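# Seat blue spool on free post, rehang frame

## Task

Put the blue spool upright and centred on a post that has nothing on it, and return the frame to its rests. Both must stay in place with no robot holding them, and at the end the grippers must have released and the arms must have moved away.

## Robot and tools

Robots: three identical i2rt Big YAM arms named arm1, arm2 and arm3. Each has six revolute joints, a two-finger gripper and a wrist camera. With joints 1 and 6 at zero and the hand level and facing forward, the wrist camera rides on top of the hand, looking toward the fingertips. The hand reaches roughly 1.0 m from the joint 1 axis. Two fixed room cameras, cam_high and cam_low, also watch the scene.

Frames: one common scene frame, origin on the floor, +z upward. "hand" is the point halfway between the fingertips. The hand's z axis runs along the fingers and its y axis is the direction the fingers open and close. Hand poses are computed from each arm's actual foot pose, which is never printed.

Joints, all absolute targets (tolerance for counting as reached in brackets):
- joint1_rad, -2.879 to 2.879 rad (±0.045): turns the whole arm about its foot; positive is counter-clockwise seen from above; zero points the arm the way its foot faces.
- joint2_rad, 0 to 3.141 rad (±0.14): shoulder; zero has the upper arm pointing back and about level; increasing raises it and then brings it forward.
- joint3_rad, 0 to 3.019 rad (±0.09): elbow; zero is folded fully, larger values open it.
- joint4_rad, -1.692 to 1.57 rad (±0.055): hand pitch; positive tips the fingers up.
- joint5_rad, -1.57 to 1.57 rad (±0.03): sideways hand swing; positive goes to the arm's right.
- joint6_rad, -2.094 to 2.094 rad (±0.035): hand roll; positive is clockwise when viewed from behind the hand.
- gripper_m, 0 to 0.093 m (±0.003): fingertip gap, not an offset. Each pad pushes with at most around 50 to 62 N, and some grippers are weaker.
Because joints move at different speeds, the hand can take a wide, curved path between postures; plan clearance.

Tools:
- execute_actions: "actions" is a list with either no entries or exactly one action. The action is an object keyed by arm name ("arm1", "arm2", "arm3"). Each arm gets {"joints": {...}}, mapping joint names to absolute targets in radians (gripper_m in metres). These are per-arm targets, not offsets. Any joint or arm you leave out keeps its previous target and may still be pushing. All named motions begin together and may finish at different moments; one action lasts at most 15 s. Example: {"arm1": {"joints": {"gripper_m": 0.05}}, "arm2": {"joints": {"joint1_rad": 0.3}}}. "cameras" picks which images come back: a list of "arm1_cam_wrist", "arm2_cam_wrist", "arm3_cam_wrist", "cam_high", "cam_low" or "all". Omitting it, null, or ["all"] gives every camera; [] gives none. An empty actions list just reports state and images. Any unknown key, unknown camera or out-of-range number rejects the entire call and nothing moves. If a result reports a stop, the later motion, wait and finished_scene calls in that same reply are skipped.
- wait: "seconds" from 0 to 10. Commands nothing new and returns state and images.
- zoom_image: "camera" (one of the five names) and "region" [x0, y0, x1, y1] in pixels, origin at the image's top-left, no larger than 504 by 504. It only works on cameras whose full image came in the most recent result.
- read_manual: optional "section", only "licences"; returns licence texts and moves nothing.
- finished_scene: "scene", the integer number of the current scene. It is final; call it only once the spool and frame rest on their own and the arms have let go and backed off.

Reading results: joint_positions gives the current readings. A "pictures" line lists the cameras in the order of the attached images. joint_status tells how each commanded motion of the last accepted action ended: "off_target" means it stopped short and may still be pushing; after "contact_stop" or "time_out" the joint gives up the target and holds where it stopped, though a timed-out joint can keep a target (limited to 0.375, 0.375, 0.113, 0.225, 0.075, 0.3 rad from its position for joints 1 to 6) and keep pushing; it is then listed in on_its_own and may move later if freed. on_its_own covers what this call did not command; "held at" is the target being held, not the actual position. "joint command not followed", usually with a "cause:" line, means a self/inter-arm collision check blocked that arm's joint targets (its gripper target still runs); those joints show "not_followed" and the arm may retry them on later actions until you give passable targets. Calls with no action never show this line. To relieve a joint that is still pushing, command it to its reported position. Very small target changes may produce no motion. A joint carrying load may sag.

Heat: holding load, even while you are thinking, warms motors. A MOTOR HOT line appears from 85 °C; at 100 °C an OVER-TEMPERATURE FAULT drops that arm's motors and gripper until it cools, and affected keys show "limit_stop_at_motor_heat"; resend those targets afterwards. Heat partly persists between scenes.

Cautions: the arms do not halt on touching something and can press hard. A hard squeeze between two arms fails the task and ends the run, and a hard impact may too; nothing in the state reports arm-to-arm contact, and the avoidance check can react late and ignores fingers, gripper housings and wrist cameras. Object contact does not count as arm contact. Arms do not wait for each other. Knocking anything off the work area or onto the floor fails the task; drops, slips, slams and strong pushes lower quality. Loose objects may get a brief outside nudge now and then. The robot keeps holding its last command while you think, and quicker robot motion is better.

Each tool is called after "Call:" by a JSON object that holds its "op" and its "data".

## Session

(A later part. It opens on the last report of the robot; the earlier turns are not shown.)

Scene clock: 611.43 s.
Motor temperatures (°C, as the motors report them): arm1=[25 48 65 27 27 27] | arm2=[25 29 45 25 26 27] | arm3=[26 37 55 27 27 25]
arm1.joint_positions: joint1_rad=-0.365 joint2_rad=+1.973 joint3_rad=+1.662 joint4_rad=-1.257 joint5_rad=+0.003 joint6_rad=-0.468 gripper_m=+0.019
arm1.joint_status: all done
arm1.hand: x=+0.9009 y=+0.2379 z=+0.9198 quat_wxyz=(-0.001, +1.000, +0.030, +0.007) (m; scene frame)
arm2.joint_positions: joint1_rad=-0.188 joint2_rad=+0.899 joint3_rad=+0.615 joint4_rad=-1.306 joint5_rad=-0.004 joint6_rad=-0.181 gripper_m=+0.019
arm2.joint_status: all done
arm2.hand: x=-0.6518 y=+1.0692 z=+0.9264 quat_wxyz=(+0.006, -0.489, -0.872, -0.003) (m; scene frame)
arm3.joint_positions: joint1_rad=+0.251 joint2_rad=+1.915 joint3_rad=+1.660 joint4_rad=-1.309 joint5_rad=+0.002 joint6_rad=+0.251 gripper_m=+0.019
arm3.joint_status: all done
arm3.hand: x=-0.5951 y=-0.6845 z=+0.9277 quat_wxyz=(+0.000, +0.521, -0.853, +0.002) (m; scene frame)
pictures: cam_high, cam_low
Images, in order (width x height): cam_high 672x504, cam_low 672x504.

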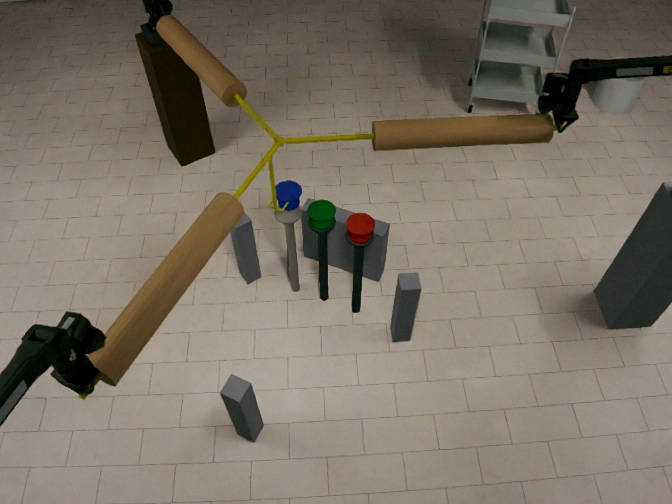

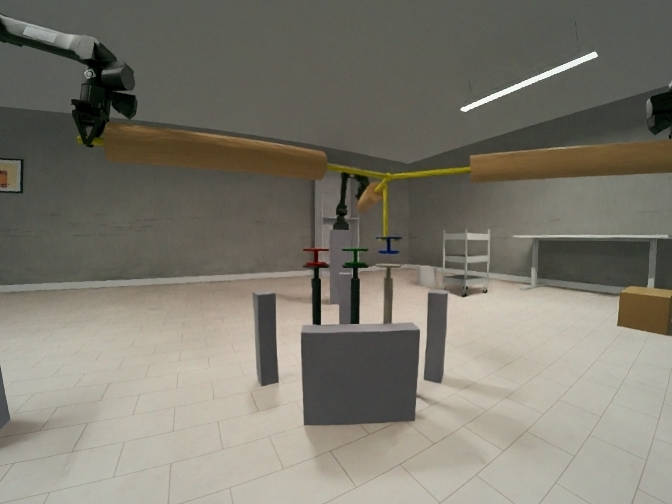

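Call:
{"op": "execute_actions", "data": {"actions": [{"arm1": {"joints": {"joint1_rad": -0.353, "joint2_rad": 1.978, "joint3_rad": 1.634, "joint4_rad": -1.17, "joint6_rad": -0.455}}, "arm2": {"joints": {"joint1_rad": -0.212, "joint2_rad": 0.950, "joint3_rad": 0.56, "joint4_rad": -1.14, "joint6_rad": -0.21}}, "arm3": {"joints": {"joint1_rad": 0.253, "joint2_rad": 1.918, "joint3_rad": 1.597, "joint4_rad": -1.197, "joint6_rad": 0.254}}}], "cameras": ["cam_low", "cam_high"]}}

Call:
{"op": "zoom_image", "data": {"camera": "cam_low", "region": [300, 170, 440, 290]}}

Call:
{"op": "zoom_image", "data": {"camera": "cam_high", "region": [220, 120, 380, 260]}}

Scene clock: 640.27 s.
Motor temperatures (°C, as the motors report them): arm1=[25 50 64 27 27 27] | arm2=[25 29 45 25 26 27] | arm3=[26 39 49 27 27 25]
arm1.joint_positions: joint1_rad=-0.358 joint2_rad=+2.008 joint3_rad=+1.624 joint4_rad=-1.180 joint5_rad=+0.004 joint6_rad=-0.462 gripper_m=+0.019
arm1.joint_status: all done
arm1.hand: x=+0.8980 y=+0.2354 z=+0.8857 quat_wxyz=(-0.002, +1.000, +0.030, +0.006) (m; scene frame)
arm2.joint_positions: joint1_rad=-0.207 joint2_rad=+0.961 joint3_rad=+0.533 joint4_rad=-1.159 joint5_rad=-0.001 joint6_rad=-0.200 gripper_m=+0.019
arm2.joint_status: all done
arm2.hand: x=-0.6549 y=+1.0644 z=+0.8858 quat_wxyz=(+0.005, -0.489, -0.872, -0.001) (m; scene frame)
arm3.joint_positions: joint1_rad=+0.252 joint2_rad=+1.939 joint3_rad=+1.585 joint4_rad=-1.211 joint5_rad=+0.002 joint6_rad=+0.251 gripper_m=+0.019
arm3.joint_status: all done
arm3.hand: x=-0.5962 y=-0.6883 z=+0.8866 quat_wxyz=(+0.000, +0.522, -0.853, +0.002) (m; scene frame)
pictures: cam_high, cam_low
Images, in order (width x height): cam_high 672x504, cam_low 672x504.

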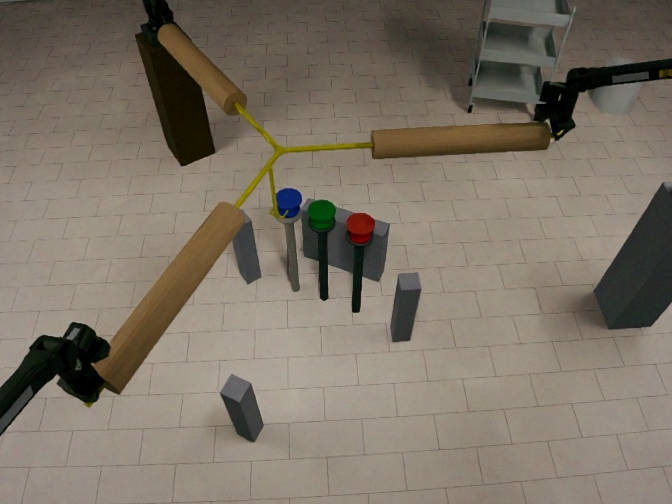

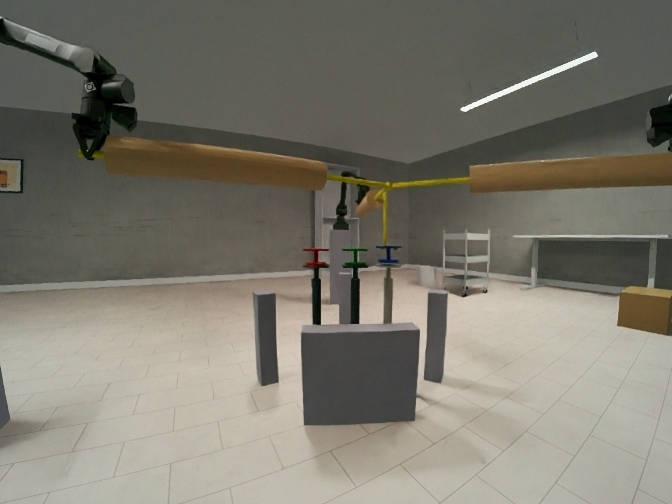

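Region (300, 170, 440, 290) of cam_low's 672x504 image, scaled by 3.600, with more detail than that image has; it fills the top 432 rows of this view, and the rest is white.

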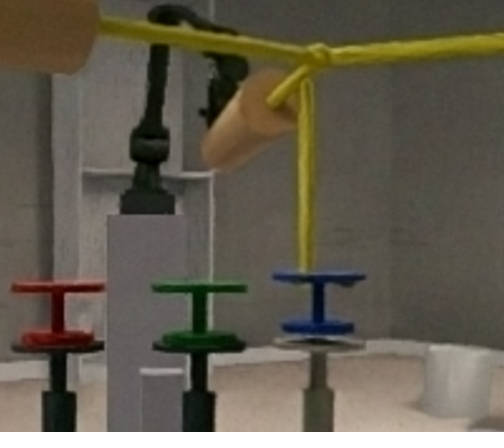

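Region (220, 120, 380, 260) of cam_high's 672x504 image, scaled by 3.150, with more detail than that image has; it fills the top 441 rows of this view, and the rest is white.

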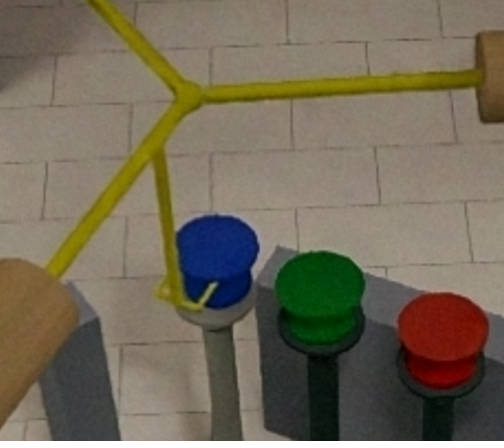

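Call:
{"op": "zoom_image", "data": {"camera": "cam_high", "region": [260, 175, 350, 245]}}

Region (260, 175, 350, 245) of cam_high's 672x504 image, scaled by 5.600, with more detail than that image has.

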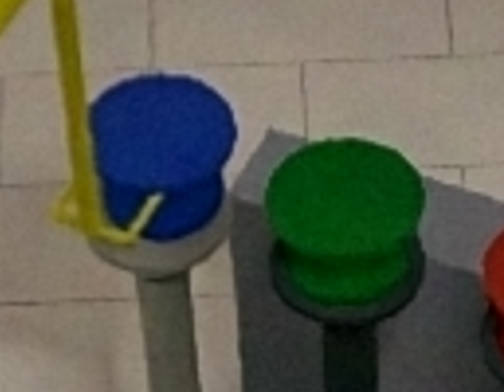

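Call:
{"op": "execute_actions", "data": {"actions": [{"arm1": {"joints": {"joint1_rad": -0.349, "joint2_rad": 2.017, "joint3_rad": 1.608, "joint4_rad": -1.102, "joint6_rad": -0.452}}, "arm2": {"joints": {"joint1_rad": -0.229, "joint2_rad": 1.006, "joint3_rad": 0.492, "joint4_rad": -1.005, "joint6_rad": -0.227}}, "arm3": {"joints": {"joint1_rad": 0.26, "joint2_rad": 1.943, "joint3_rad": 1.546, "joint4_rad": -1.117, "joint6_rad": 0.26}}}], "cameras": ["cam_low", "cam_high"]}}

Call:
{"op": "zoom_image", "data": {"camera": "cam_low", "region": [300, 170, 440, 290]}}

Call:
{"op": "zoom_image", "data": {"camera": "cam_high", "region": [260, 175, 350, 245]}}

Scene clock: 671.40 s.
Motor temperatures (°C, as the motors report them): arm1=[25 50 57 27 27 27] | arm2=[25 28 45 25 26 27] | arm3=[26 39 47 27 27 25]
arm1.joint_positions: joint1_rad=-0.357 joint2_rad=+2.043 joint3_rad=+1.599 joint4_rad=-1.115 joint5_rad=+0.004 joint6_rad=-0.461 gripper_m=+0.019
arm1.joint_status: all done
arm1.hand: x=+0.8955 y=+0.2357 z=+0.8567 quat_wxyz=(-0.003, +1.000, +0.031, +0.004) (m; scene frame)
arm2.joint_positions: joint1_rad=-0.221 joint2_rad=+1.016 joint3_rad=+0.468 joint4_rad=-1.028 joint5_rad=-0.001 joint6_rad=-0.214 gripper_m=+0.019
arm2.joint_status: all done
arm2.hand: x=-0.6574 y=+1.0626 z=+0.8534 quat_wxyz=(+0.001, -0.488, -0.873, +0.003) (m; scene frame)
arm3.joint_positions: joint1_rad=+0.253 joint2_rad=+1.960 joint3_rad=+1.537 joint4_rad=-1.132 joint5_rad=+0.001 joint6_rad=+0.253 gripper_m=+0.019
arm3.joint_status: all done
arm3.hand: x=-0.5973 y=-0.6890 z=+0.8578 quat_wxyz=(-0.003, +0.522, -0.853, -0.001) (m; scene frame)
pictures: cam_high, cam_low
Images, in order (width x height): cam_high 672x504, cam_low 672x504.

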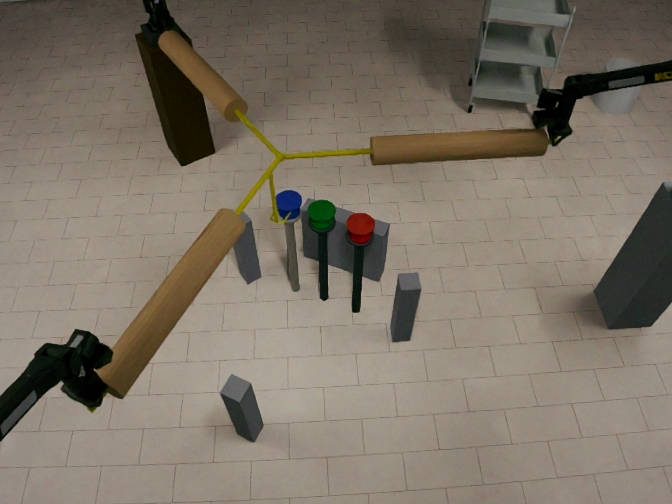

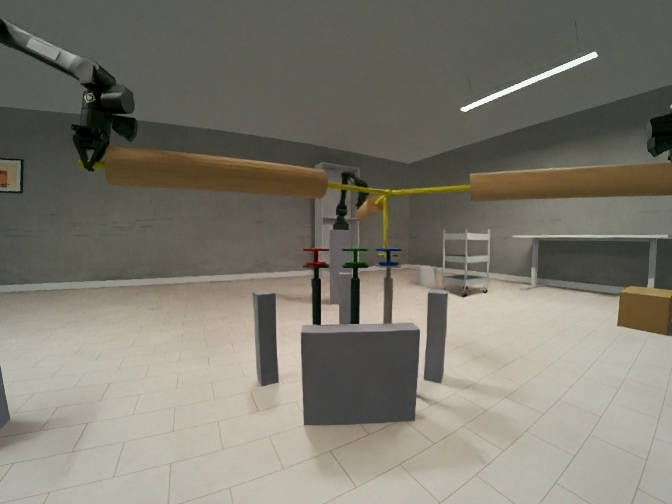

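Region (300, 170, 440, 290) of cam_low's 672x504 image, scaled by 3.600, with more detail than that image has; it fills the top 432 rows of this view, and the rest is white.

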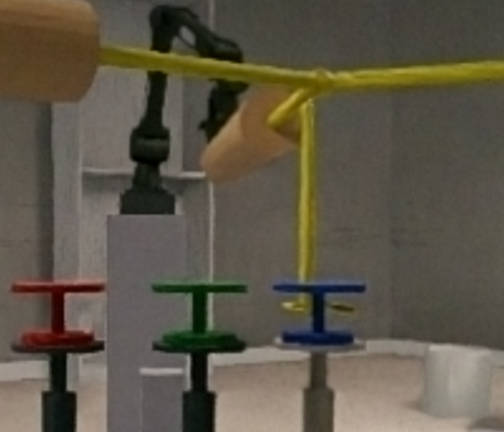

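Region (260, 175, 350, 245) of cam_high's 672x504 image, scaled by 5.600, with more detail than that image has.

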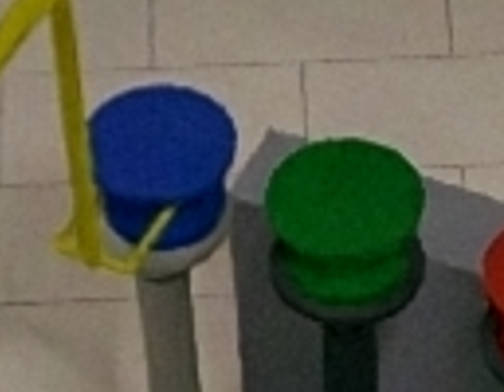

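Call:
{"op": "execute_actions", "data": {"actions": [{"arm1": {"joints": {"joint1_rad": -0.357, "joint2_rad": 1.966, "joint3_rad": 1.703, "joint4_rad": -1.195, "joint6_rad": -0.46}}, "arm2": {"joints": {"joint1_rad": -0.222, "joint2_rad": 0.940, "joint3_rad": 0.586, "joint4_rad": -1.16, "joint6_rad": -0.216}}, "arm3": {"joints": {"joint1_rad": 0.254, "joint2_rad": 1.912, "joint3_rad": 1.644, "joint4_rad": -1.22, "joint6_rad": 0.254}}}], "cameras": ["cam_low", "cam_high"]}}

Call:
{"op": "zoom_image", "data": {"camera": "cam_low", "region": [300, 170, 440, 290]}}

Call:
{"op": "zoom_image", "data": {"camera": "cam_high", "region": [260, 175, 350, 245]}}

Scene clock: 698.60 s.
Motor temperatures (°C, as the motors report them): arm1=[25 51 56 27 27 27] | arm2=[25 28 44 25 26 27] | arm3=[26 39 47 27 27 25]
arm1.joint_positions: joint1_rad=-0.357 joint2_rad=+2.012 joint3_rad=+1.628 joint4_rad=-1.178 joint5_rad=+0.005 joint6_rad=-0.461 gripper_m=+0.019
arm1.joint_status: all done
arm1.hand: x=+0.8960 y=+0.2357 z=+0.8849 quat_wxyz=(-0.003, +1.000, +0.030, +0.005) (m; scene frame)
arm2.joint_positions: joint1_rad=-0.221 joint2_rad=+0.954 joint3_rad=+0.525 joint4_rad=-1.148 joint5_rad=-0.002 joint6_rad=-0.214 gripper_m=+0.019
arm2.joint_status: all done
arm2.hand: x=-0.6576 y=+1.0640 z=+0.8839 quat_wxyz=(+0.002, -0.488, -0.873, +0.002) (m; scene frame)
arm3.joint_positions: joint1_rad=+0.253 joint2_rad=+1.938 joint3_rad=+1.579 joint4_rad=-1.207 joint5_rad=-0.002 joint6_rad=+0.253 gripper_m=+0.019
arm3.joint_status: all done
arm3.hand: x=-0.5980 y=-0.6893 z=+0.8853 quat_wxyz=(+0.002, +0.522, -0.853, +0.001) (m; scene frame)
pictures: cam_high, cam_low
Images, in order (width x height): cam_high 672x504, cam_low 672x504.

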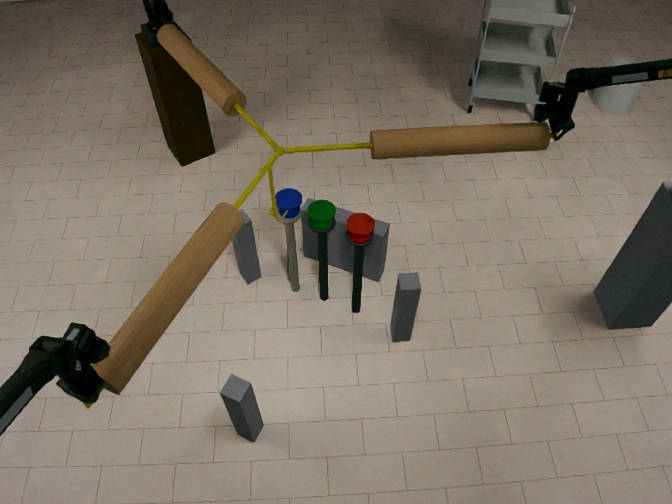

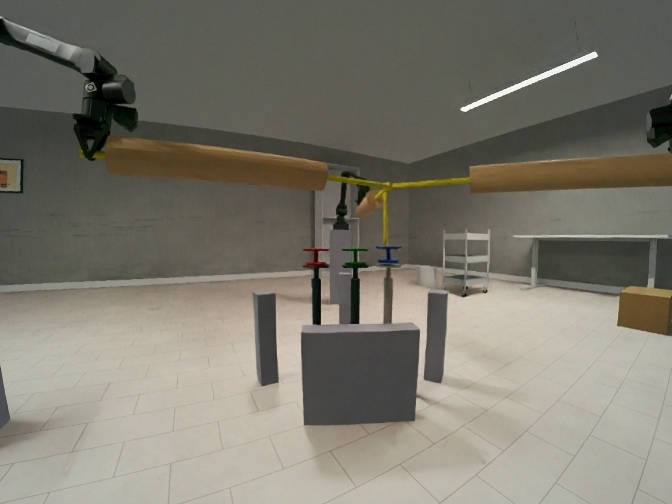

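Region (300, 170, 440, 290) of cam_low's 672x504 image, scaled by 3.600, with more detail than that image has; it fills the top 432 rows of this view, and the rest is white.

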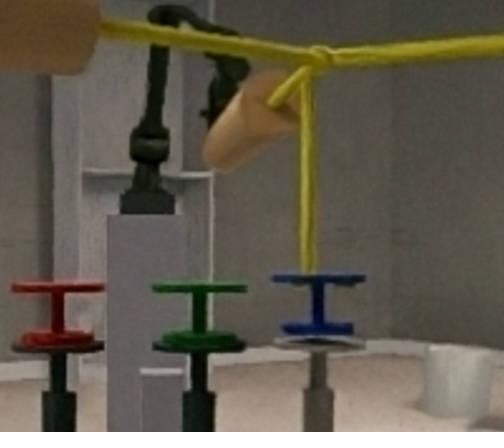

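Region (260, 175, 350, 245) of cam_high's 672x504 image, scaled by 5.600, with more detail than that image has.

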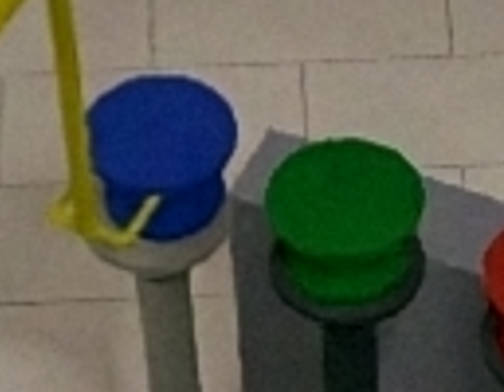

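Call:
{"op": "execute_actions", "data": {"actions": [{"arm1": {"joints": {"joint1_rad": -0.335, "joint3_rad": 1.713, "joint6_rad": -0.44}}, "arm2": {"joints": {"joint1_rad": -0.266, "joint3_rad": 0.595, "joint6_rad": -0.263}}, "arm3": {"joints": {"joint1_rad": 0.268, "joint2_rad": 1.892, "joint3_rad": 1.568, "joint4_rad": -1.207, "joint6_rad": 0.268}}}], "cameras": ["cam_low", "cam_high"]}}

Call:
{"op": "zoom_image", "data": {"camera": "cam_low", "region": [300, 170, 440, 290]}}

Call:
{"op": "zoom_image", "data": {"camera": "cam_high", "region": [260, 175, 350, 245]}}

Scene clock: 717.67 s.
Motor temperatures (°C, as the motors report them): arm1=[25 52 64 27 27 27] | arm2=[25 28 48 25 26 27] | arm3=[26 40 52 27 27 25]
arm1.joint_positions: joint1_rad=-0.346 joint2_rad=+2.012 joint3_rad=+1.638 joint4_rad=-1.180 joint5_rad=+0.006 joint6_rad=-0.450 gripper_m=+0.019
arm1.joint_status: all done
arm1.hand: x=+0.8903 y=+0.2308 z=+0.8882 quat_wxyz=(-0.005, +1.000, +0.031, +0.002) (m; scene frame)
arm2.joint_positions: joint1_rad=-0.257 joint2_rad=+0.954 joint3_rad=+0.533 joint4_rad=-1.152 joint5_rad=-0.006 joint6_rad=-0.250 gripper_m=+0.019
arm2.joint_status: all done
arm2.hand: x=-0.6633 y=+1.0597 z=+0.8868 quat_wxyz=(-0.001, -0.489, -0.872, +0.002) (m; scene frame)
arm3.joint_positions: joint1_rad=+0.262 joint2_rad=+1.928 joint3_rad=+1.565 joint4_rad=-1.209 joint5_rad=-0.002 joint6_rad=+0.261 gripper_m=+0.019
arm3.joint_status: all done
arm3.hand: x=-0.6038 y=-0.6934 z=+0.8858 quat_wxyz=(+0.004, +0.522, -0.853, +0.004) (m; scene frame)
pictures: cam_high, cam_low
Images, in order (width x height): cam_high 672x504, cam_low 672x504.

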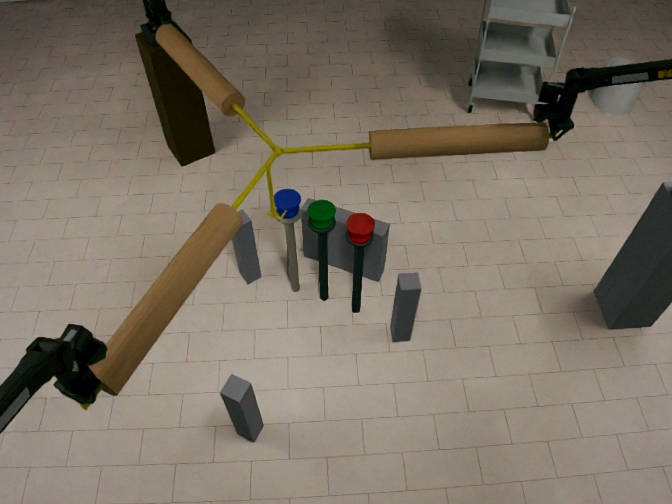

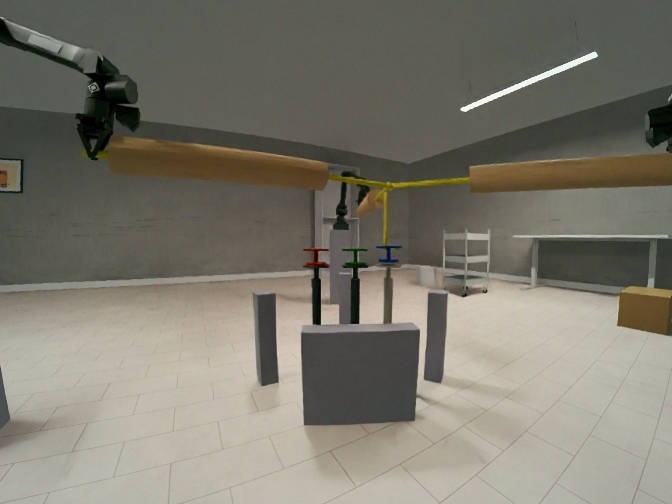

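Region (300, 170, 440, 290) of cam_low's 672x504 image, scaled by 3.600, with more detail than that image has; it fills the top 432 rows of this view, and the rest is white.

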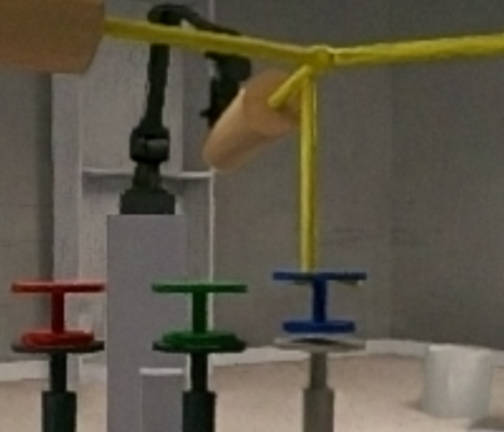

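Region (260, 175, 350, 245) of cam_high's 672x504 image, scaled by 5.600, with more detail than that image has.

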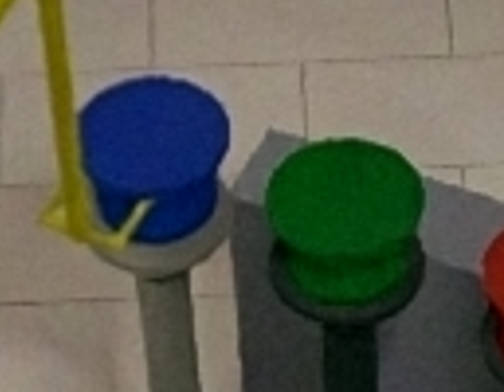

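Call:
{"op": "execute_actions", "data": {"actions": [{"arm1": {"joints": {"joint2_rad": 2.028, "joint3_rad": 1.620, "joint4_rad": -1.105}}, "arm2": {"joints": {"joint2_rad": 1.017, "joint3_rad": 0.495, "joint4_rad": -0.997}}, "arm3": {"joints": {"joint2_rad": 1.933, "joint3_rad": 1.519, "joint4_rad": -1.107}}}], "cameras": ["cam_low", "cam_high"]}}

Call:
{"op": "zoom_image", "data": {"camera": "cam_low", "region": [300, 170, 440, 290]}}

Call:
{"op": "zoom_image", "data": {"camera": "cam_high", "region": [260, 175, 350, 245]}}

Scene clock: 729.17 s.
Motor temperatures (°C, as the motors report them): arm1=[25 52 65 27 27 27] | arm2=[25 28 49 25 26 27] | arm3=[26 40 49 27 27 25]
arm1.joint_positions: joint1_rad=-0.343 joint2_rad=+2.058 joint3_rad=+1.611 joint4_rad=-1.115 joint5_rad=+0.005 joint6_rad=-0.448 gripper_m=+0.019
arm1.joint_status: all done
arm1.hand: x=+0.8890 y=+0.2295 z=+0.8521 quat_wxyz=(-0.003, +1.000, +0.031, +0.005) (m; scene frame)
arm2.joint_positions: joint1_rad=-0.261 joint2_rad=+1.028 joint3_rad=+0.472 joint4_rad=-1.018 joint5_rad=-0.002 joint6_rad=-0.253 gripper_m=+0.019
arm2.joint_status: all done
arm2.hand: x=-0.6642 y=+1.0569 z=+0.8527 quat_wxyz=(+0.000, -0.489, -0.872, +0.003) (m; scene frame)
arm3.joint_positions: joint1_rad=+0.263 joint2_rad=+1.949 joint3_rad=+1.510 joint4_rad=-1.121 joint5_rad=+0.001 joint6_rad=+0.262 gripper_m=+0.019
arm3.joint_status: all done
arm3.hand: x=-0.6041 y=-0.6948 z=+0.8553 quat_wxyz=(-0.002, +0.522, -0.853, +0.000) (m; scene frame)
pictures: cam_high, cam_low
Images, in order (width x height): cam_high 672x504, cam_low 672x504.

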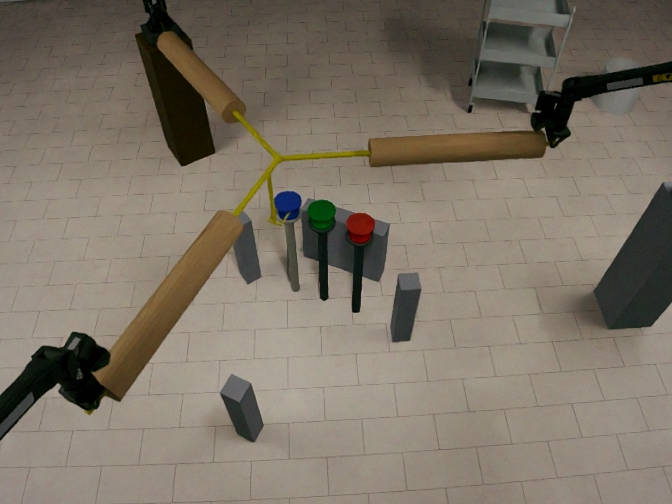

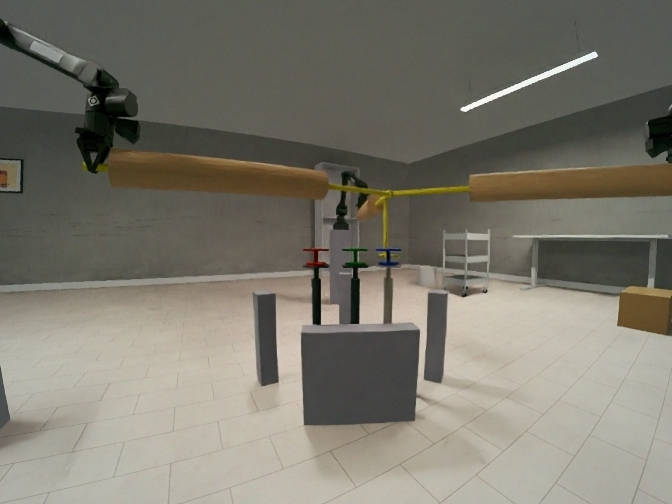

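Region (300, 170, 440, 290) of cam_low's 672x504 image, scaled by 3.600, with more detail than that image has; it fills the top 432 rows of this view, and the rest is white.

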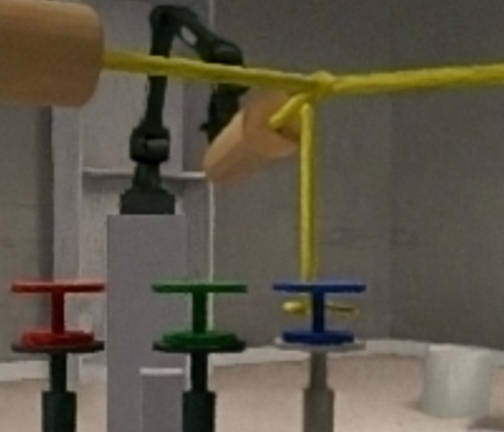

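Region (260, 175, 350, 245) of cam_high's 672x504 image, scaled by 5.600, with more detail than that image has.

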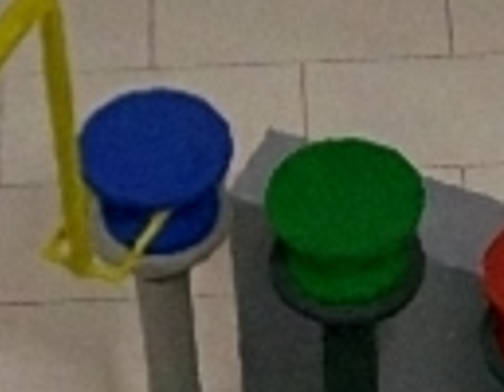

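Call:
{"op": "execute_actions", "data": {"actions": [{"arm1": {"joints": {"joint1_rad": -0.238, "joint2_rad": 2.045, "joint3_rad": 1.709, "joint4_rad": -1.14, "joint6_rad": -0.34}}, "arm2": {"joints": {"joint1_rad": -0.423, "joint2_rad": 1.184, "joint3_rad": 0.637, "joint4_rad": -0.941, "joint6_rad": -0.42}}, "arm3": {"joints": {"joint1_rad": 0.294, "joint2_rad": 1.788, "joint3_rad": 1.317, "joint4_rad": -1.035, "joint6_rad": 0.296}}}], "cameras": ["cam_low", "cam_high"]}}

Call:
{"op": "zoom_image", "data": {"camera": "cam_low", "region": [300, 170, 440, 290]}}

Scene clock: 752.23 s.
Motor temperatures (°C, as the motors report them): arm1=[25 52 59 27 27 27] | arm2=[25 28 46 25 26 27] | arm3=[26 40 47 27 27 25]
arm1.joint_positions: joint1_rad=-0.234 joint2_rad=+2.060 joint3_rad=+1.628 joint4_rad=-1.129 joint5_rad=+0.004 joint6_rad=-0.336 gripper_m=+0.019
arm1.joint_status: all done
arm1.hand: x=+0.8642 y=+0.1678 z=+0.8566 quat_wxyz=(-0.002, +1.000, +0.029, +0.004) (m; scene frame)
arm2.joint_positions: joint1_rad=-0.417 joint2_rad=+1.197 joint3_rad=+0.582 joint4_rad=-0.955 joint5_rad=-0.003 joint6_rad=-0.407 gripper_m=+0.019
arm2.joint_status: all done
arm2.hand: x=-0.6889 y=+0.9997 z=+0.8525 quat_wxyz=(-0.001, -0.490, -0.872, +0.004) (m; scene frame)
arm3.joint_positions: joint1_rad=+0.294 joint2_rad=+1.810 joint3_rad=+1.301 joint4_rad=-1.056 joint5_rad=+0.002 joint6_rad=+0.294 gripper_m=+0.019
arm3.joint_status: all done
arm3.hand: x=-0.6323 y=-0.7511 z=+0.8567 quat_wxyz=(+0.000, +0.521, -0.853, +0.002) (m; scene frame)
pictures: cam_high, cam_low
Images, in order (width x height): cam_high 672x504, cam_low 672x504.

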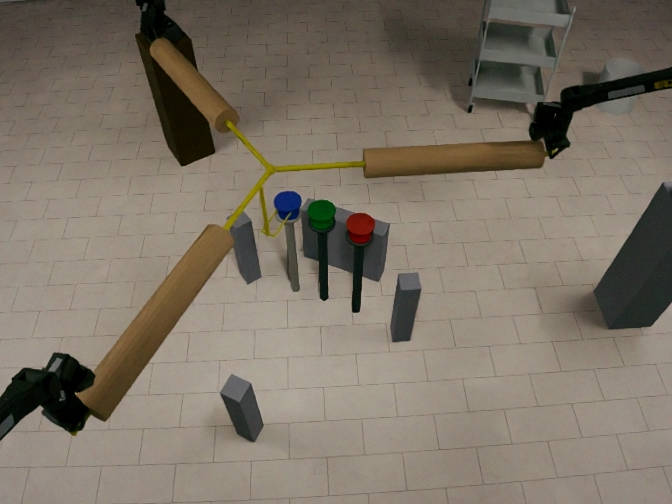

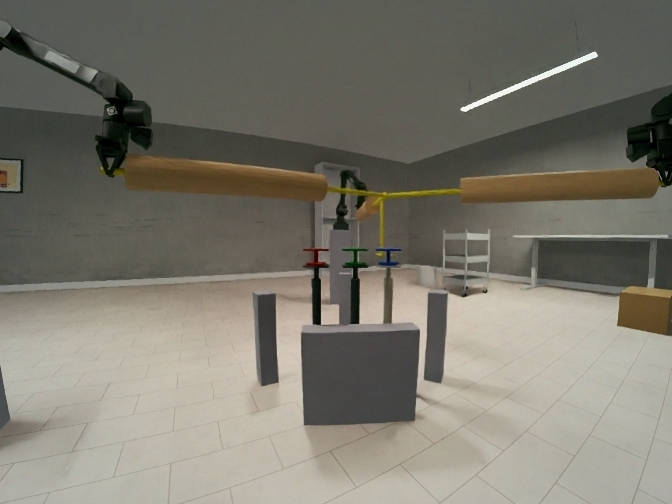

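Region (300, 170, 440, 290) of cam_low's 672x504 image, scaled by 3.600, with more detail than that image has; it fills the top 432 rows of this view, and the rest is white.

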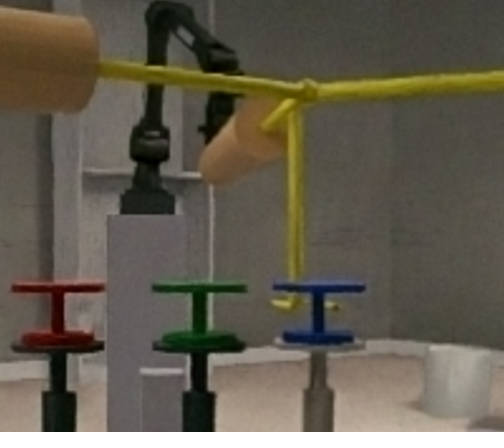

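Call:
{"op": "execute_actions", "data": {"actions": [{"arm1": {"joints": {"joint1_rad": -0.117, "joint2_rad": 1.984, "joint3_rad": 1.579, "joint4_rad": -1.089, "joint6_rad": -0.218}}, "arm2": {"joints": {"joint1_rad": -0.456, "joint2_rad": 1.397, "joint3_rad": 0.824, "joint4_rad": -0.922, "joint6_rad": -0.452}}, "arm3": {"joints": {"joint1_rad": 0.258, "joint2_rad": 1.625, "joint3_rad": 1.0835, "joint4_rad": -0.963, "joint6_rad": 0.256}}}], "cameras": ["cam_high"]}}

Scene clock: 774.13 s.
Motor temperatures (°C, as the motors report them): arm1=[25 52 66 27 27 27] | arm2=[25 28 48 25 26 27] | arm3=[26 39 47 27 27 25]
arm1.joint_positions: joint1_rad=-0.109 joint2_rad=+2.040 joint3_rad=+1.570 joint4_rad=-1.103 joint5_rad=+0.001 joint6_rad=-0.211 gripper_m=+0.019
arm1.joint_status: all done
arm1.hand: x=+0.8630 y=+0.0909 z=+0.8482 quat_wxyz=(+0.001, +1.000, +0.029, +0.010) (m; scene frame)
arm2.joint_positions: joint1_rad=-0.452 joint2_rad=+1.413 joint3_rad=+0.771 joint4_rad=-0.934 joint5_rad=+0.003 joint6_rad=-0.441 gripper_m=+0.019
arm2.joint_status: all done
arm2.hand: x=-0.6908 y=+0.9241 z=+0.8519 quat_wxyz=(+0.003, -0.490, -0.872, +0.003) (m; scene frame)
arm3.joint_positions: joint1_rad=+0.266 joint2_rad=+1.642 joint3_rad=+1.065 joint4_rad=-0.986 joint5_rad=+0.001 joint6_rad=+0.269 gripper_m=+0.019
arm3.joint_status: all done
arm3.hand: x=-0.6338 y=-0.8264 z=+0.8560 quat_wxyz=(+0.000, +0.520, -0.854, +0.001) (m; scene frame)
pictures: cam_high
Images, in order (width x height): cam_high 672x504.

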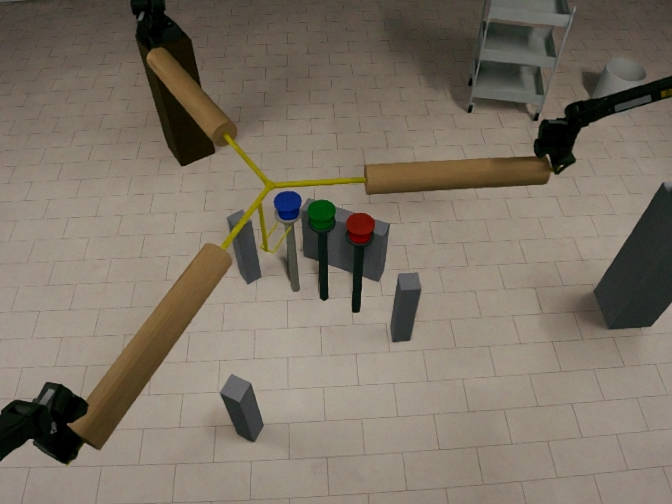

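Call:
{"op": "execute_actions", "data": {"actions": [{"arm1": {"joints": {"joint1_rad": -0.002, "joint2_rad": 1.972, "joint3_rad": 1.406, "joint4_rad": -0.918, "joint6_rad": -0.102}}, "arm2": {"joints": {"joint1_rad": -0.393, "joint2_rad": 1.676, "joint3_rad": 0.973, "joint4_rad": -0.797, "joint6_rad": -0.378}}, "arm3": {"joints": {"joint1_rad": 0.142, "joint2_rad": 1.588, "joint3_rad": 0.848, "joint4_rad": -0.765, "joint6_rad": 0.14}}}], "cameras": []}}

Scene clock: 793.17 s.
Motor temperatures (°C, as the motors report them): arm1=[25 54 59 27 27 27] | arm2=[25 28 48 25 26 27] | arm3=[26 38 46 27 27 25]
arm1.joint_positions: joint1_rad=+0.005 joint2_rad=+2.011 joint3_rad=+1.390 joint4_rad=-0.943 joint5_rad=+0.000 joint6_rad=-0.098 gripper_m=+0.019
arm1.joint_status: all done
arm1.hand: x=+0.8940 y=+0.0218 z=+0.8061 quat_wxyz=(+0.001, +1.000, +0.030, +0.005) (m; scene frame)
arm2.joint_positions: joint1_rad=-0.396 joint2_rad=+1.703 joint3_rad=+0.927 joint4_rad=-0.806 joint5_rad=+0.002 joint6_rad=-0.386 gripper_m=+0.019
arm2.joint_status: all done
arm2.hand: x=-0.6606 y=+0.8516 z=+0.7958 quat_wxyz=(+0.004, -0.490, -0.872, +0.001) (m; scene frame)
arm3.joint_positions: joint1_rad=+0.139 joint2_rad=+1.608 joint3_rad=+0.833 joint4_rad=-0.784 joint5_rad=+0.003 joint6_rad=+0.144 gripper_m=+0.019
arm3.joint_status: all done
arm3.hand: x=-0.5994 y=-0.8978 z=+0.8008 quat_wxyz=(-0.003, +0.519, -0.855, +0.001) (m; scene frame)
pictures: none
No camera images: the call's "cameras" was empty. Leave "cameras" out to get every camera's image.

Call:
{"op": "execute_actions", "data": {"actions": [{"arm1": {"joints": {"joint1_rad": 0.131, "joint2_rad": 2.030, "joint3_rad": 1.295, "joint4_rad": -0.768, "joint6_rad": 0.032}}, "arm2": {"joints": {"joint1_rad": -0.356, "joint2_rad": 1.917, "joint3_rad": 1.176, "joint4_rad": -0.76, "joint6_rad": -0.343}}, "arm3": {"joints": {"joint1_rad": -0.012, "joint2_rad": 1.615, "joint3_rad": 0.655, "joint4_rad": -0.566, "joint6_rad": -0.016}}}], "cameras": ["cam_high"]}}

Scene clock: 804.83 s.
Motor temperatures (°C, as the motors report them): arm1=[25 53 58 27 27 27] | arm2=[25 29 47 25 26 27] | arm3=[26 37 45 27 27 25]
arm1.joint_positions: joint1_rad=+0.142 joint2_rad=+2.061 joint3_rad=+1.281 joint4_rad=-0.785 joint5_rad=-0.003 joint6_rad=+0.040 gripper_m=+0.019
arm1.joint_status: all done
arm1.hand: x=+0.9214 y=-0.0526 z=+0.7486 quat_wxyz=(+0.003, +1.000, +0.029, +0.006) (m; scene frame)
arm2.joint_positions: joint1_rad=-0.363 joint2_rad=+1.946 joint3_rad=+1.136 joint4_rad=-0.768 joint5_rad=+0.004 joint6_rad=-0.351 gripper_m=+0.019
arm2.joint_status: all done
arm2.hand: x=-0.6326 y=+0.7785 z=+0.7479 quat_wxyz=(+0.003, -0.491, -0.871, +0.004) (m; scene frame)
arm3.joint_positions: joint1_rad=-0.016 joint2_rad=+1.626 joint3_rad=+0.642 joint4_rad=-0.579 joint5_rad=+0.001 joint6_rad=-0.010 gripper_m=+0.019
arm3.joint_status: all done
arm3.hand: x=-0.5722 y=-0.9709 z=+0.7492 quat_wxyz=(-0.001, +0.519, -0.855, +0.002) (m; scene frame)
pictures: cam_high
Images, in order (width x height): cam_high 672x504.

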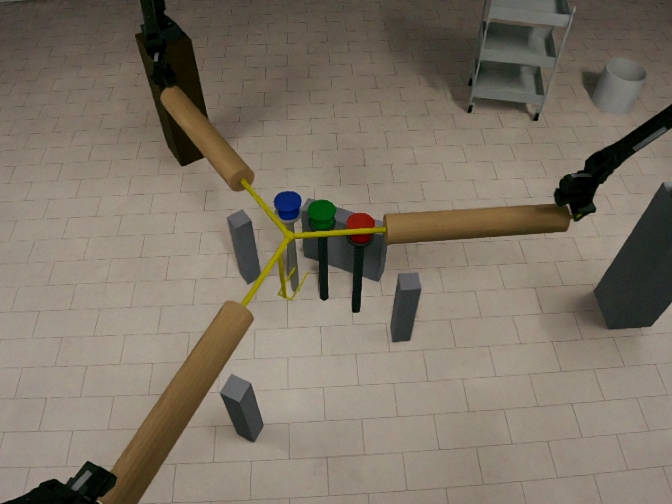

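Call:
{"op": "execute_actions", "data": {"actions": [{"arm1": {"joints": {"joint1_rad": 0.133, "joint2_rad": 2.167, "joint3_rad": 1.312, "joint4_rad": -0.633}}, "arm2": {"joints": {"joint1_rad": -0.357, "joint2_rad": 2.059, "joint3_rad": 1.136, "joint4_rad": -0.603}}, "arm3": {"joints": {"joint1_rad": -0.010, "joint2_rad": 1.832, "joint3_rad": 0.636, "joint4_rad": -0.331, "joint6_rad": -0.008}}}], "cameras": []}}

Call:
{"op": "execute_actions", "data": {"actions": [{"arm1": {"joints": {"joint2_rad": 2.32, "joint3_rad": 1.368, "joint4_rad": -0.519}}, "arm2": {"joints": {"joint2_rad": 2.222, "joint3_rad": 1.178, "joint4_rad": -0.467}}, "arm3": {"joints": {"joint2_rad": 2.074, "joint3_rad": 0.68, "joint4_rad": -0.122}}}], "cameras": ["cam_low"]}}

Scene clock: 816.17 s.
Motor temperatures (°C, as the motors report them): arm1=[25 52 57 27 27 27] | arm2=[25 30 46 25 26 27] | arm3=[26 36 44 27 27 25]
arm1.joint_positions: joint1_rad=+0.139 joint2_rad=+2.206 joint3_rad=+1.281 joint4_rad=-0.637 joint5_rad=-0.002 joint6_rad=+0.038 gripper_m=+0.019
arm1.joint_status: all done
arm1.hand: x=+0.9221 y=-0.0513 z=+0.6748 quat_wxyz=(+0.003, +1.000, +0.029, +0.004) (m; scene frame)
arm2.joint_positions: joint1_rad=-0.359 joint2_rad=+2.094 joint3_rad=+1.122 joint4_rad=-0.606 joint5_rad=+0.000 joint6_rad=-0.349 gripper_m=+0.019
arm2.joint_status: all done
arm2.hand: x=-0.6312 y=+0.7805 z=+0.6755 quat_wxyz=(+0.002, -0.490, -0.872, +0.002) (m; scene frame)
arm3.joint_positions: joint1_rad=-0.015 joint2_rad=+1.846 joint3_rad=+0.630 joint4_rad=-0.341 joint5_rad=+0.000 joint6_rad=-0.010 gripper_m=+0.019
arm3.joint_status: all done
arm3.hand: x=-0.5715 y=-0.9690 z=+0.6808 quat_wxyz=(-0.003, +0.519, -0.855, +0.000) (m; scene frame)
pictures: none
No camera images: the call's "cameras" was empty. Leave "cameras" out to get every camera's image.

Scene clock: 817.13 s.
Motor temperatures (°C, as the motors report them): arm1=[25 52 57 27 27 27] | arm2=[25 30 46 25 26 27] | arm3=[26 36 44 27 27 25]
arm1.joint_positions: joint1_rad=+0.137 joint2_rad=+2.359 joint3_rad=+1.323 joint4_rad=-0.525 joint5_rad=-0.001 joint6_rad=+0.035 gripper_m=+0.019
arm1.joint_status: all done
arm1.hand: x=+0.9214 y=-0.0500 z=+0.6053 quat_wxyz=(+0.002, +1.000, +0.029, +0.004) (m; scene frame)
arm2.joint_positions: joint1_rad=-0.359 joint2_rad=+2.256 joint3_rad=+1.147 joint4_rad=-0.469 joint5_rad=+0.000 joint6_rad=-0.349 gripper_m=+0.019
arm2.joint_status: all done
arm2.hand: x=-0.6316 y=+0.7806 z=+0.6055 quat_wxyz=(+0.002, -0.490, -0.872, +0.002) (m; scene frame)
arm3.joint_positions: joint1_rad=-0.015 joint2_rad=+2.090 joint3_rad=+0.666 joint4_rad=-0.135 joint5_rad=+0.000 joint6_rad=-0.010 gripper_m=+0.019
arm3.joint_status: all done
arm3.hand: x=-0.5710 y=-0.9687 z=+0.6102 quat_wxyz=(-0.003, +0.519, -0.855, +0.001) (m; scene frame)
pictures: cam_low
Images, in order (width x height): cam_low 672x504.

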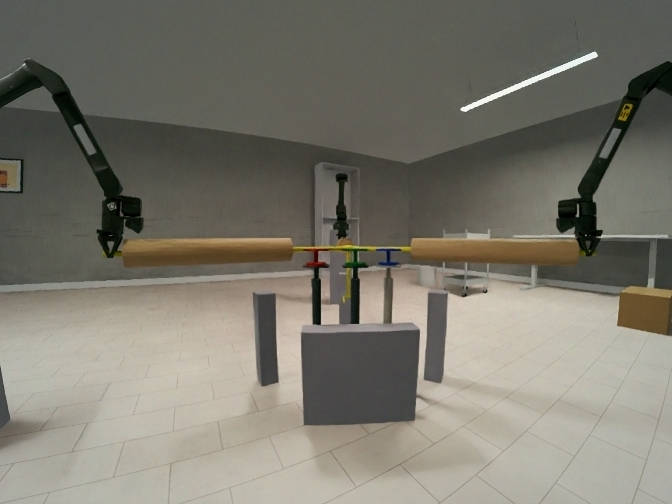

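Call:
{"op": "execute_actions", "data": {"actions": [{"arm1": {"joints": {"joint2_rad": 2.472, "joint3_rad": 1.436, "joint4_rad": -0.435}}, "arm2": {"joints": {"joint2_rad": 2.385, "joint3_rad": 1.234, "joint4_rad": -0.362}}, "arm3": {"joints": {"joint1_rad": -0.002, "joint2_rad": 2.307, "joint3_rad": 0.745, "joint4_rad": 0.039, "joint6_rad": -0.002}}}], "cameras": []}}

Call:
{"op": "execute_actions", "data": {"actions": [{"arm1": {"joints": {"joint2_rad": 2.593, "joint3_rad": 1.505, "joint4_rad": -0.387}}, "arm2": {"joints": {"joint2_rad": 2.512, "joint3_rad": 1.295, "joint4_rad": -0.30}}, "arm3": {"joints": {"joint2_rad": 2.467, "joint3_rad": 0.817, "joint4_rad": 0.122}}}], "cameras": ["cam_low", "cam_high"]}}

Scene clock: 830.63 s.
Motor temperatures (°C, as the motors report them): arm1=[25 53 57 27 27 27] | arm2=[25 31 44 25 26 27] | arm3=[26 36 42 27 27 25]
arm1.joint_positions: joint1_rad=+0.136 joint2_rad=+2.512 joint3_rad=+1.394 joint4_rad=-0.444 joint5_rad=+0.000 joint6_rad=+0.034 gripper_m=+0.019
arm1.joint_status: all done
arm1.hand: x=+0.9199 y=-0.0498 z=+0.5402 quat_wxyz=(+0.002, +1.000, +0.029, +0.004) (m; scene frame)
arm2.joint_positions: joint1_rad=-0.359 joint2_rad=+2.419 joint3_rad=+1.206 joint4_rad=-0.367 joint5_rad=+0.000 joint6_rad=-0.349 gripper_m=+0.019
arm2.joint_status: all done
arm2.hand: x=-0.6320 y=+0.7805 z=+0.5387 quat_wxyz=(+0.003, -0.490, -0.872, +0.001) (m; scene frame)
arm3.joint_positions: joint1_rad=-0.013 joint2_rad=+2.323 joint3_rad=+0.739 joint4_rad=+0.025 joint5_rad=+0.000 joint6_rad=-0.010 gripper_m=+0.019
arm3.joint_status: all done
arm3.hand: x=-0.5715 y=-0.9689 z=+0.5410 quat_wxyz=(-0.002, +0.520, -0.854, +0.001) (m; scene frame)
pictures: none
No camera images: the call's "cameras" was empty. Leave "cameras" out to get every camera's image.

Scene clock: 831.53 s.
Motor temperatures (°C, as the motors report them): arm1=[25 53 57 27 27 27] | arm2=[25 31 44 25 26 27] | arm3=[26 36 42 27 27 25]
arm1.joint_positions: joint1_rad=+0.136 joint2_rad=+2.628 joint3_rad=+1.465 joint4_rad=-0.397 joint5_rad=-0.001 joint6_rad=+0.034 gripper_m=+0.019
arm1.joint_status: all done
arm1.hand: x=+0.9191 y=-0.0502 z=+0.4915 quat_wxyz=(+0.002, +1.000, +0.029, +0.003) (m; scene frame)
arm2.joint_positions: joint1_rad=-0.360 joint2_rad=+2.543 joint3_rad=+1.270 joint4_rad=-0.307 joint5_rad=+0.000 joint6_rad=-0.349 gripper_m=+0.019
arm2.joint_status: all done
arm2.hand: x=-0.6325 y=+0.7797 z=+0.4891 quat_wxyz=(+0.003, -0.490, -0.871, +0.001) (m; scene frame)
arm3.joint_positions: joint1_rad=-0.013 joint2_rad=+2.484 joint3_rad=+0.813 joint4_rad=+0.110 joint5_rad=+0.000 joint6_rad=-0.010 gripper_m=+0.019
arm3.joint_status: all done
arm3.hand: x=-0.5717 y=-0.9697 z=+0.4906 quat_wxyz=(-0.002, +0.520, -0.854, +0.001) (m; scene frame)
pictures: cam_high, cam_low
Images, in order (width x height): cam_high 672x504, cam_low 672x504.

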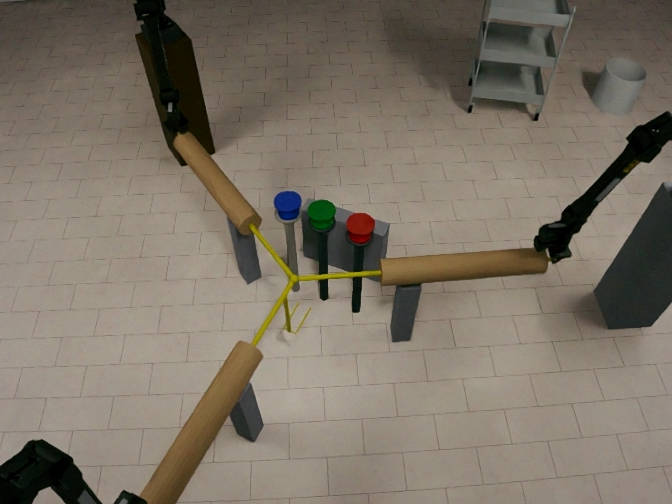

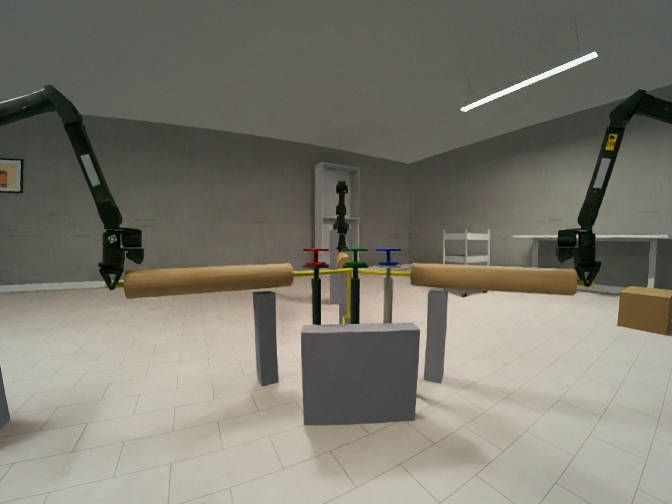

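Call:
{"op": "execute_actions", "data": {"actions": [{"arm1": {"joints": {"joint2_rad": 2.662, "joint3_rad": 1.53, "joint4_rad": -0.375}}, "arm2": {"joints": {"joint2_rad": 2.577, "joint3_rad": 1.315, "joint4_rad": -0.28}}, "arm3": {"joints": {"joint2_rad": 2.536, "joint3_rad": 0.846, "joint4_rad": 0.148}}}], "cameras": ["cam_low"]}}

Call:
{"op": "zoom_image", "data": {"camera": "cam_low", "region": [230, 240, 470, 320]}}

Scene clock: 837.77 s.
Motor temperatures (°C, as the motors report them): arm1=[25 53 56 27 27 27] | arm2=[25 31 43 25 26 27] | arm3=[26 36 41 27 27 25]
arm1.joint_positions: joint1_rad=+0.136 joint2_rad=+2.675 joint3_rad=+1.498 joint4_rad=-0.385 joint5_rad=+0.000 joint6_rad=+0.034 gripper_m=+0.019
arm1.joint_status: all done
arm1.hand: x=+0.9195 y=-0.0501 z=+0.4721 quat_wxyz=(+0.002, +1.000, +0.029, +0.004) (m; scene frame)
arm2.joint_positions: joint1_rad=-0.360 joint2_rad=+2.591 joint3_rad=+1.297 joint4_rad=-0.286 joint5_rad=+0.000 joint6_rad=-0.349 gripper_m=+0.019
arm2.joint_status: all done
arm2.hand: x=-0.6326 y=+0.7801 z=+0.4698 quat_wxyz=(+0.003, -0.490, -0.871, +0.001) (m; scene frame)
arm3.joint_positions: joint1_rad=-0.013 joint2_rad=+2.540 joint3_rad=+0.843 joint4_rad=+0.138 joint5_rad=+0.001 joint6_rad=-0.010 gripper_m=+0.019
arm3.joint_status: all done
arm3.hand: x=-0.5715 y=-0.9696 z=+0.4722 quat_wxyz=(-0.003, +0.520, -0.854, +0.001) (m; scene frame)
pictures: cam_low
Images, in order (width x height): cam_low 672x504.

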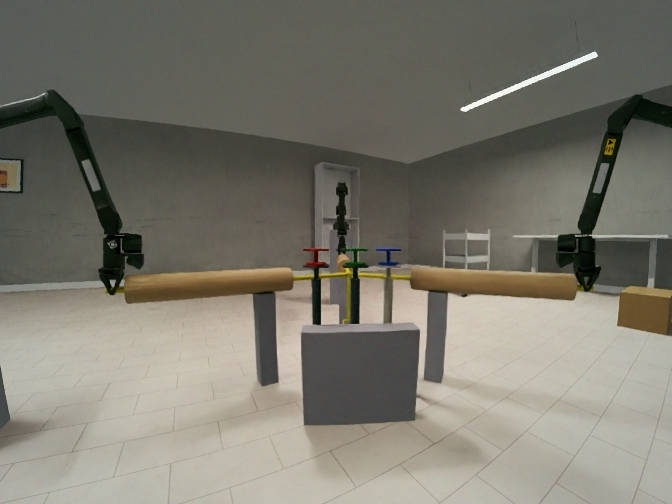

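Region (230, 240, 470, 320) of cam_low's 672x504 image, scaled by 2.100, with more detail than that image has.

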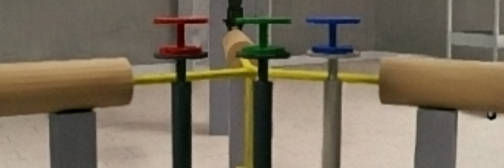

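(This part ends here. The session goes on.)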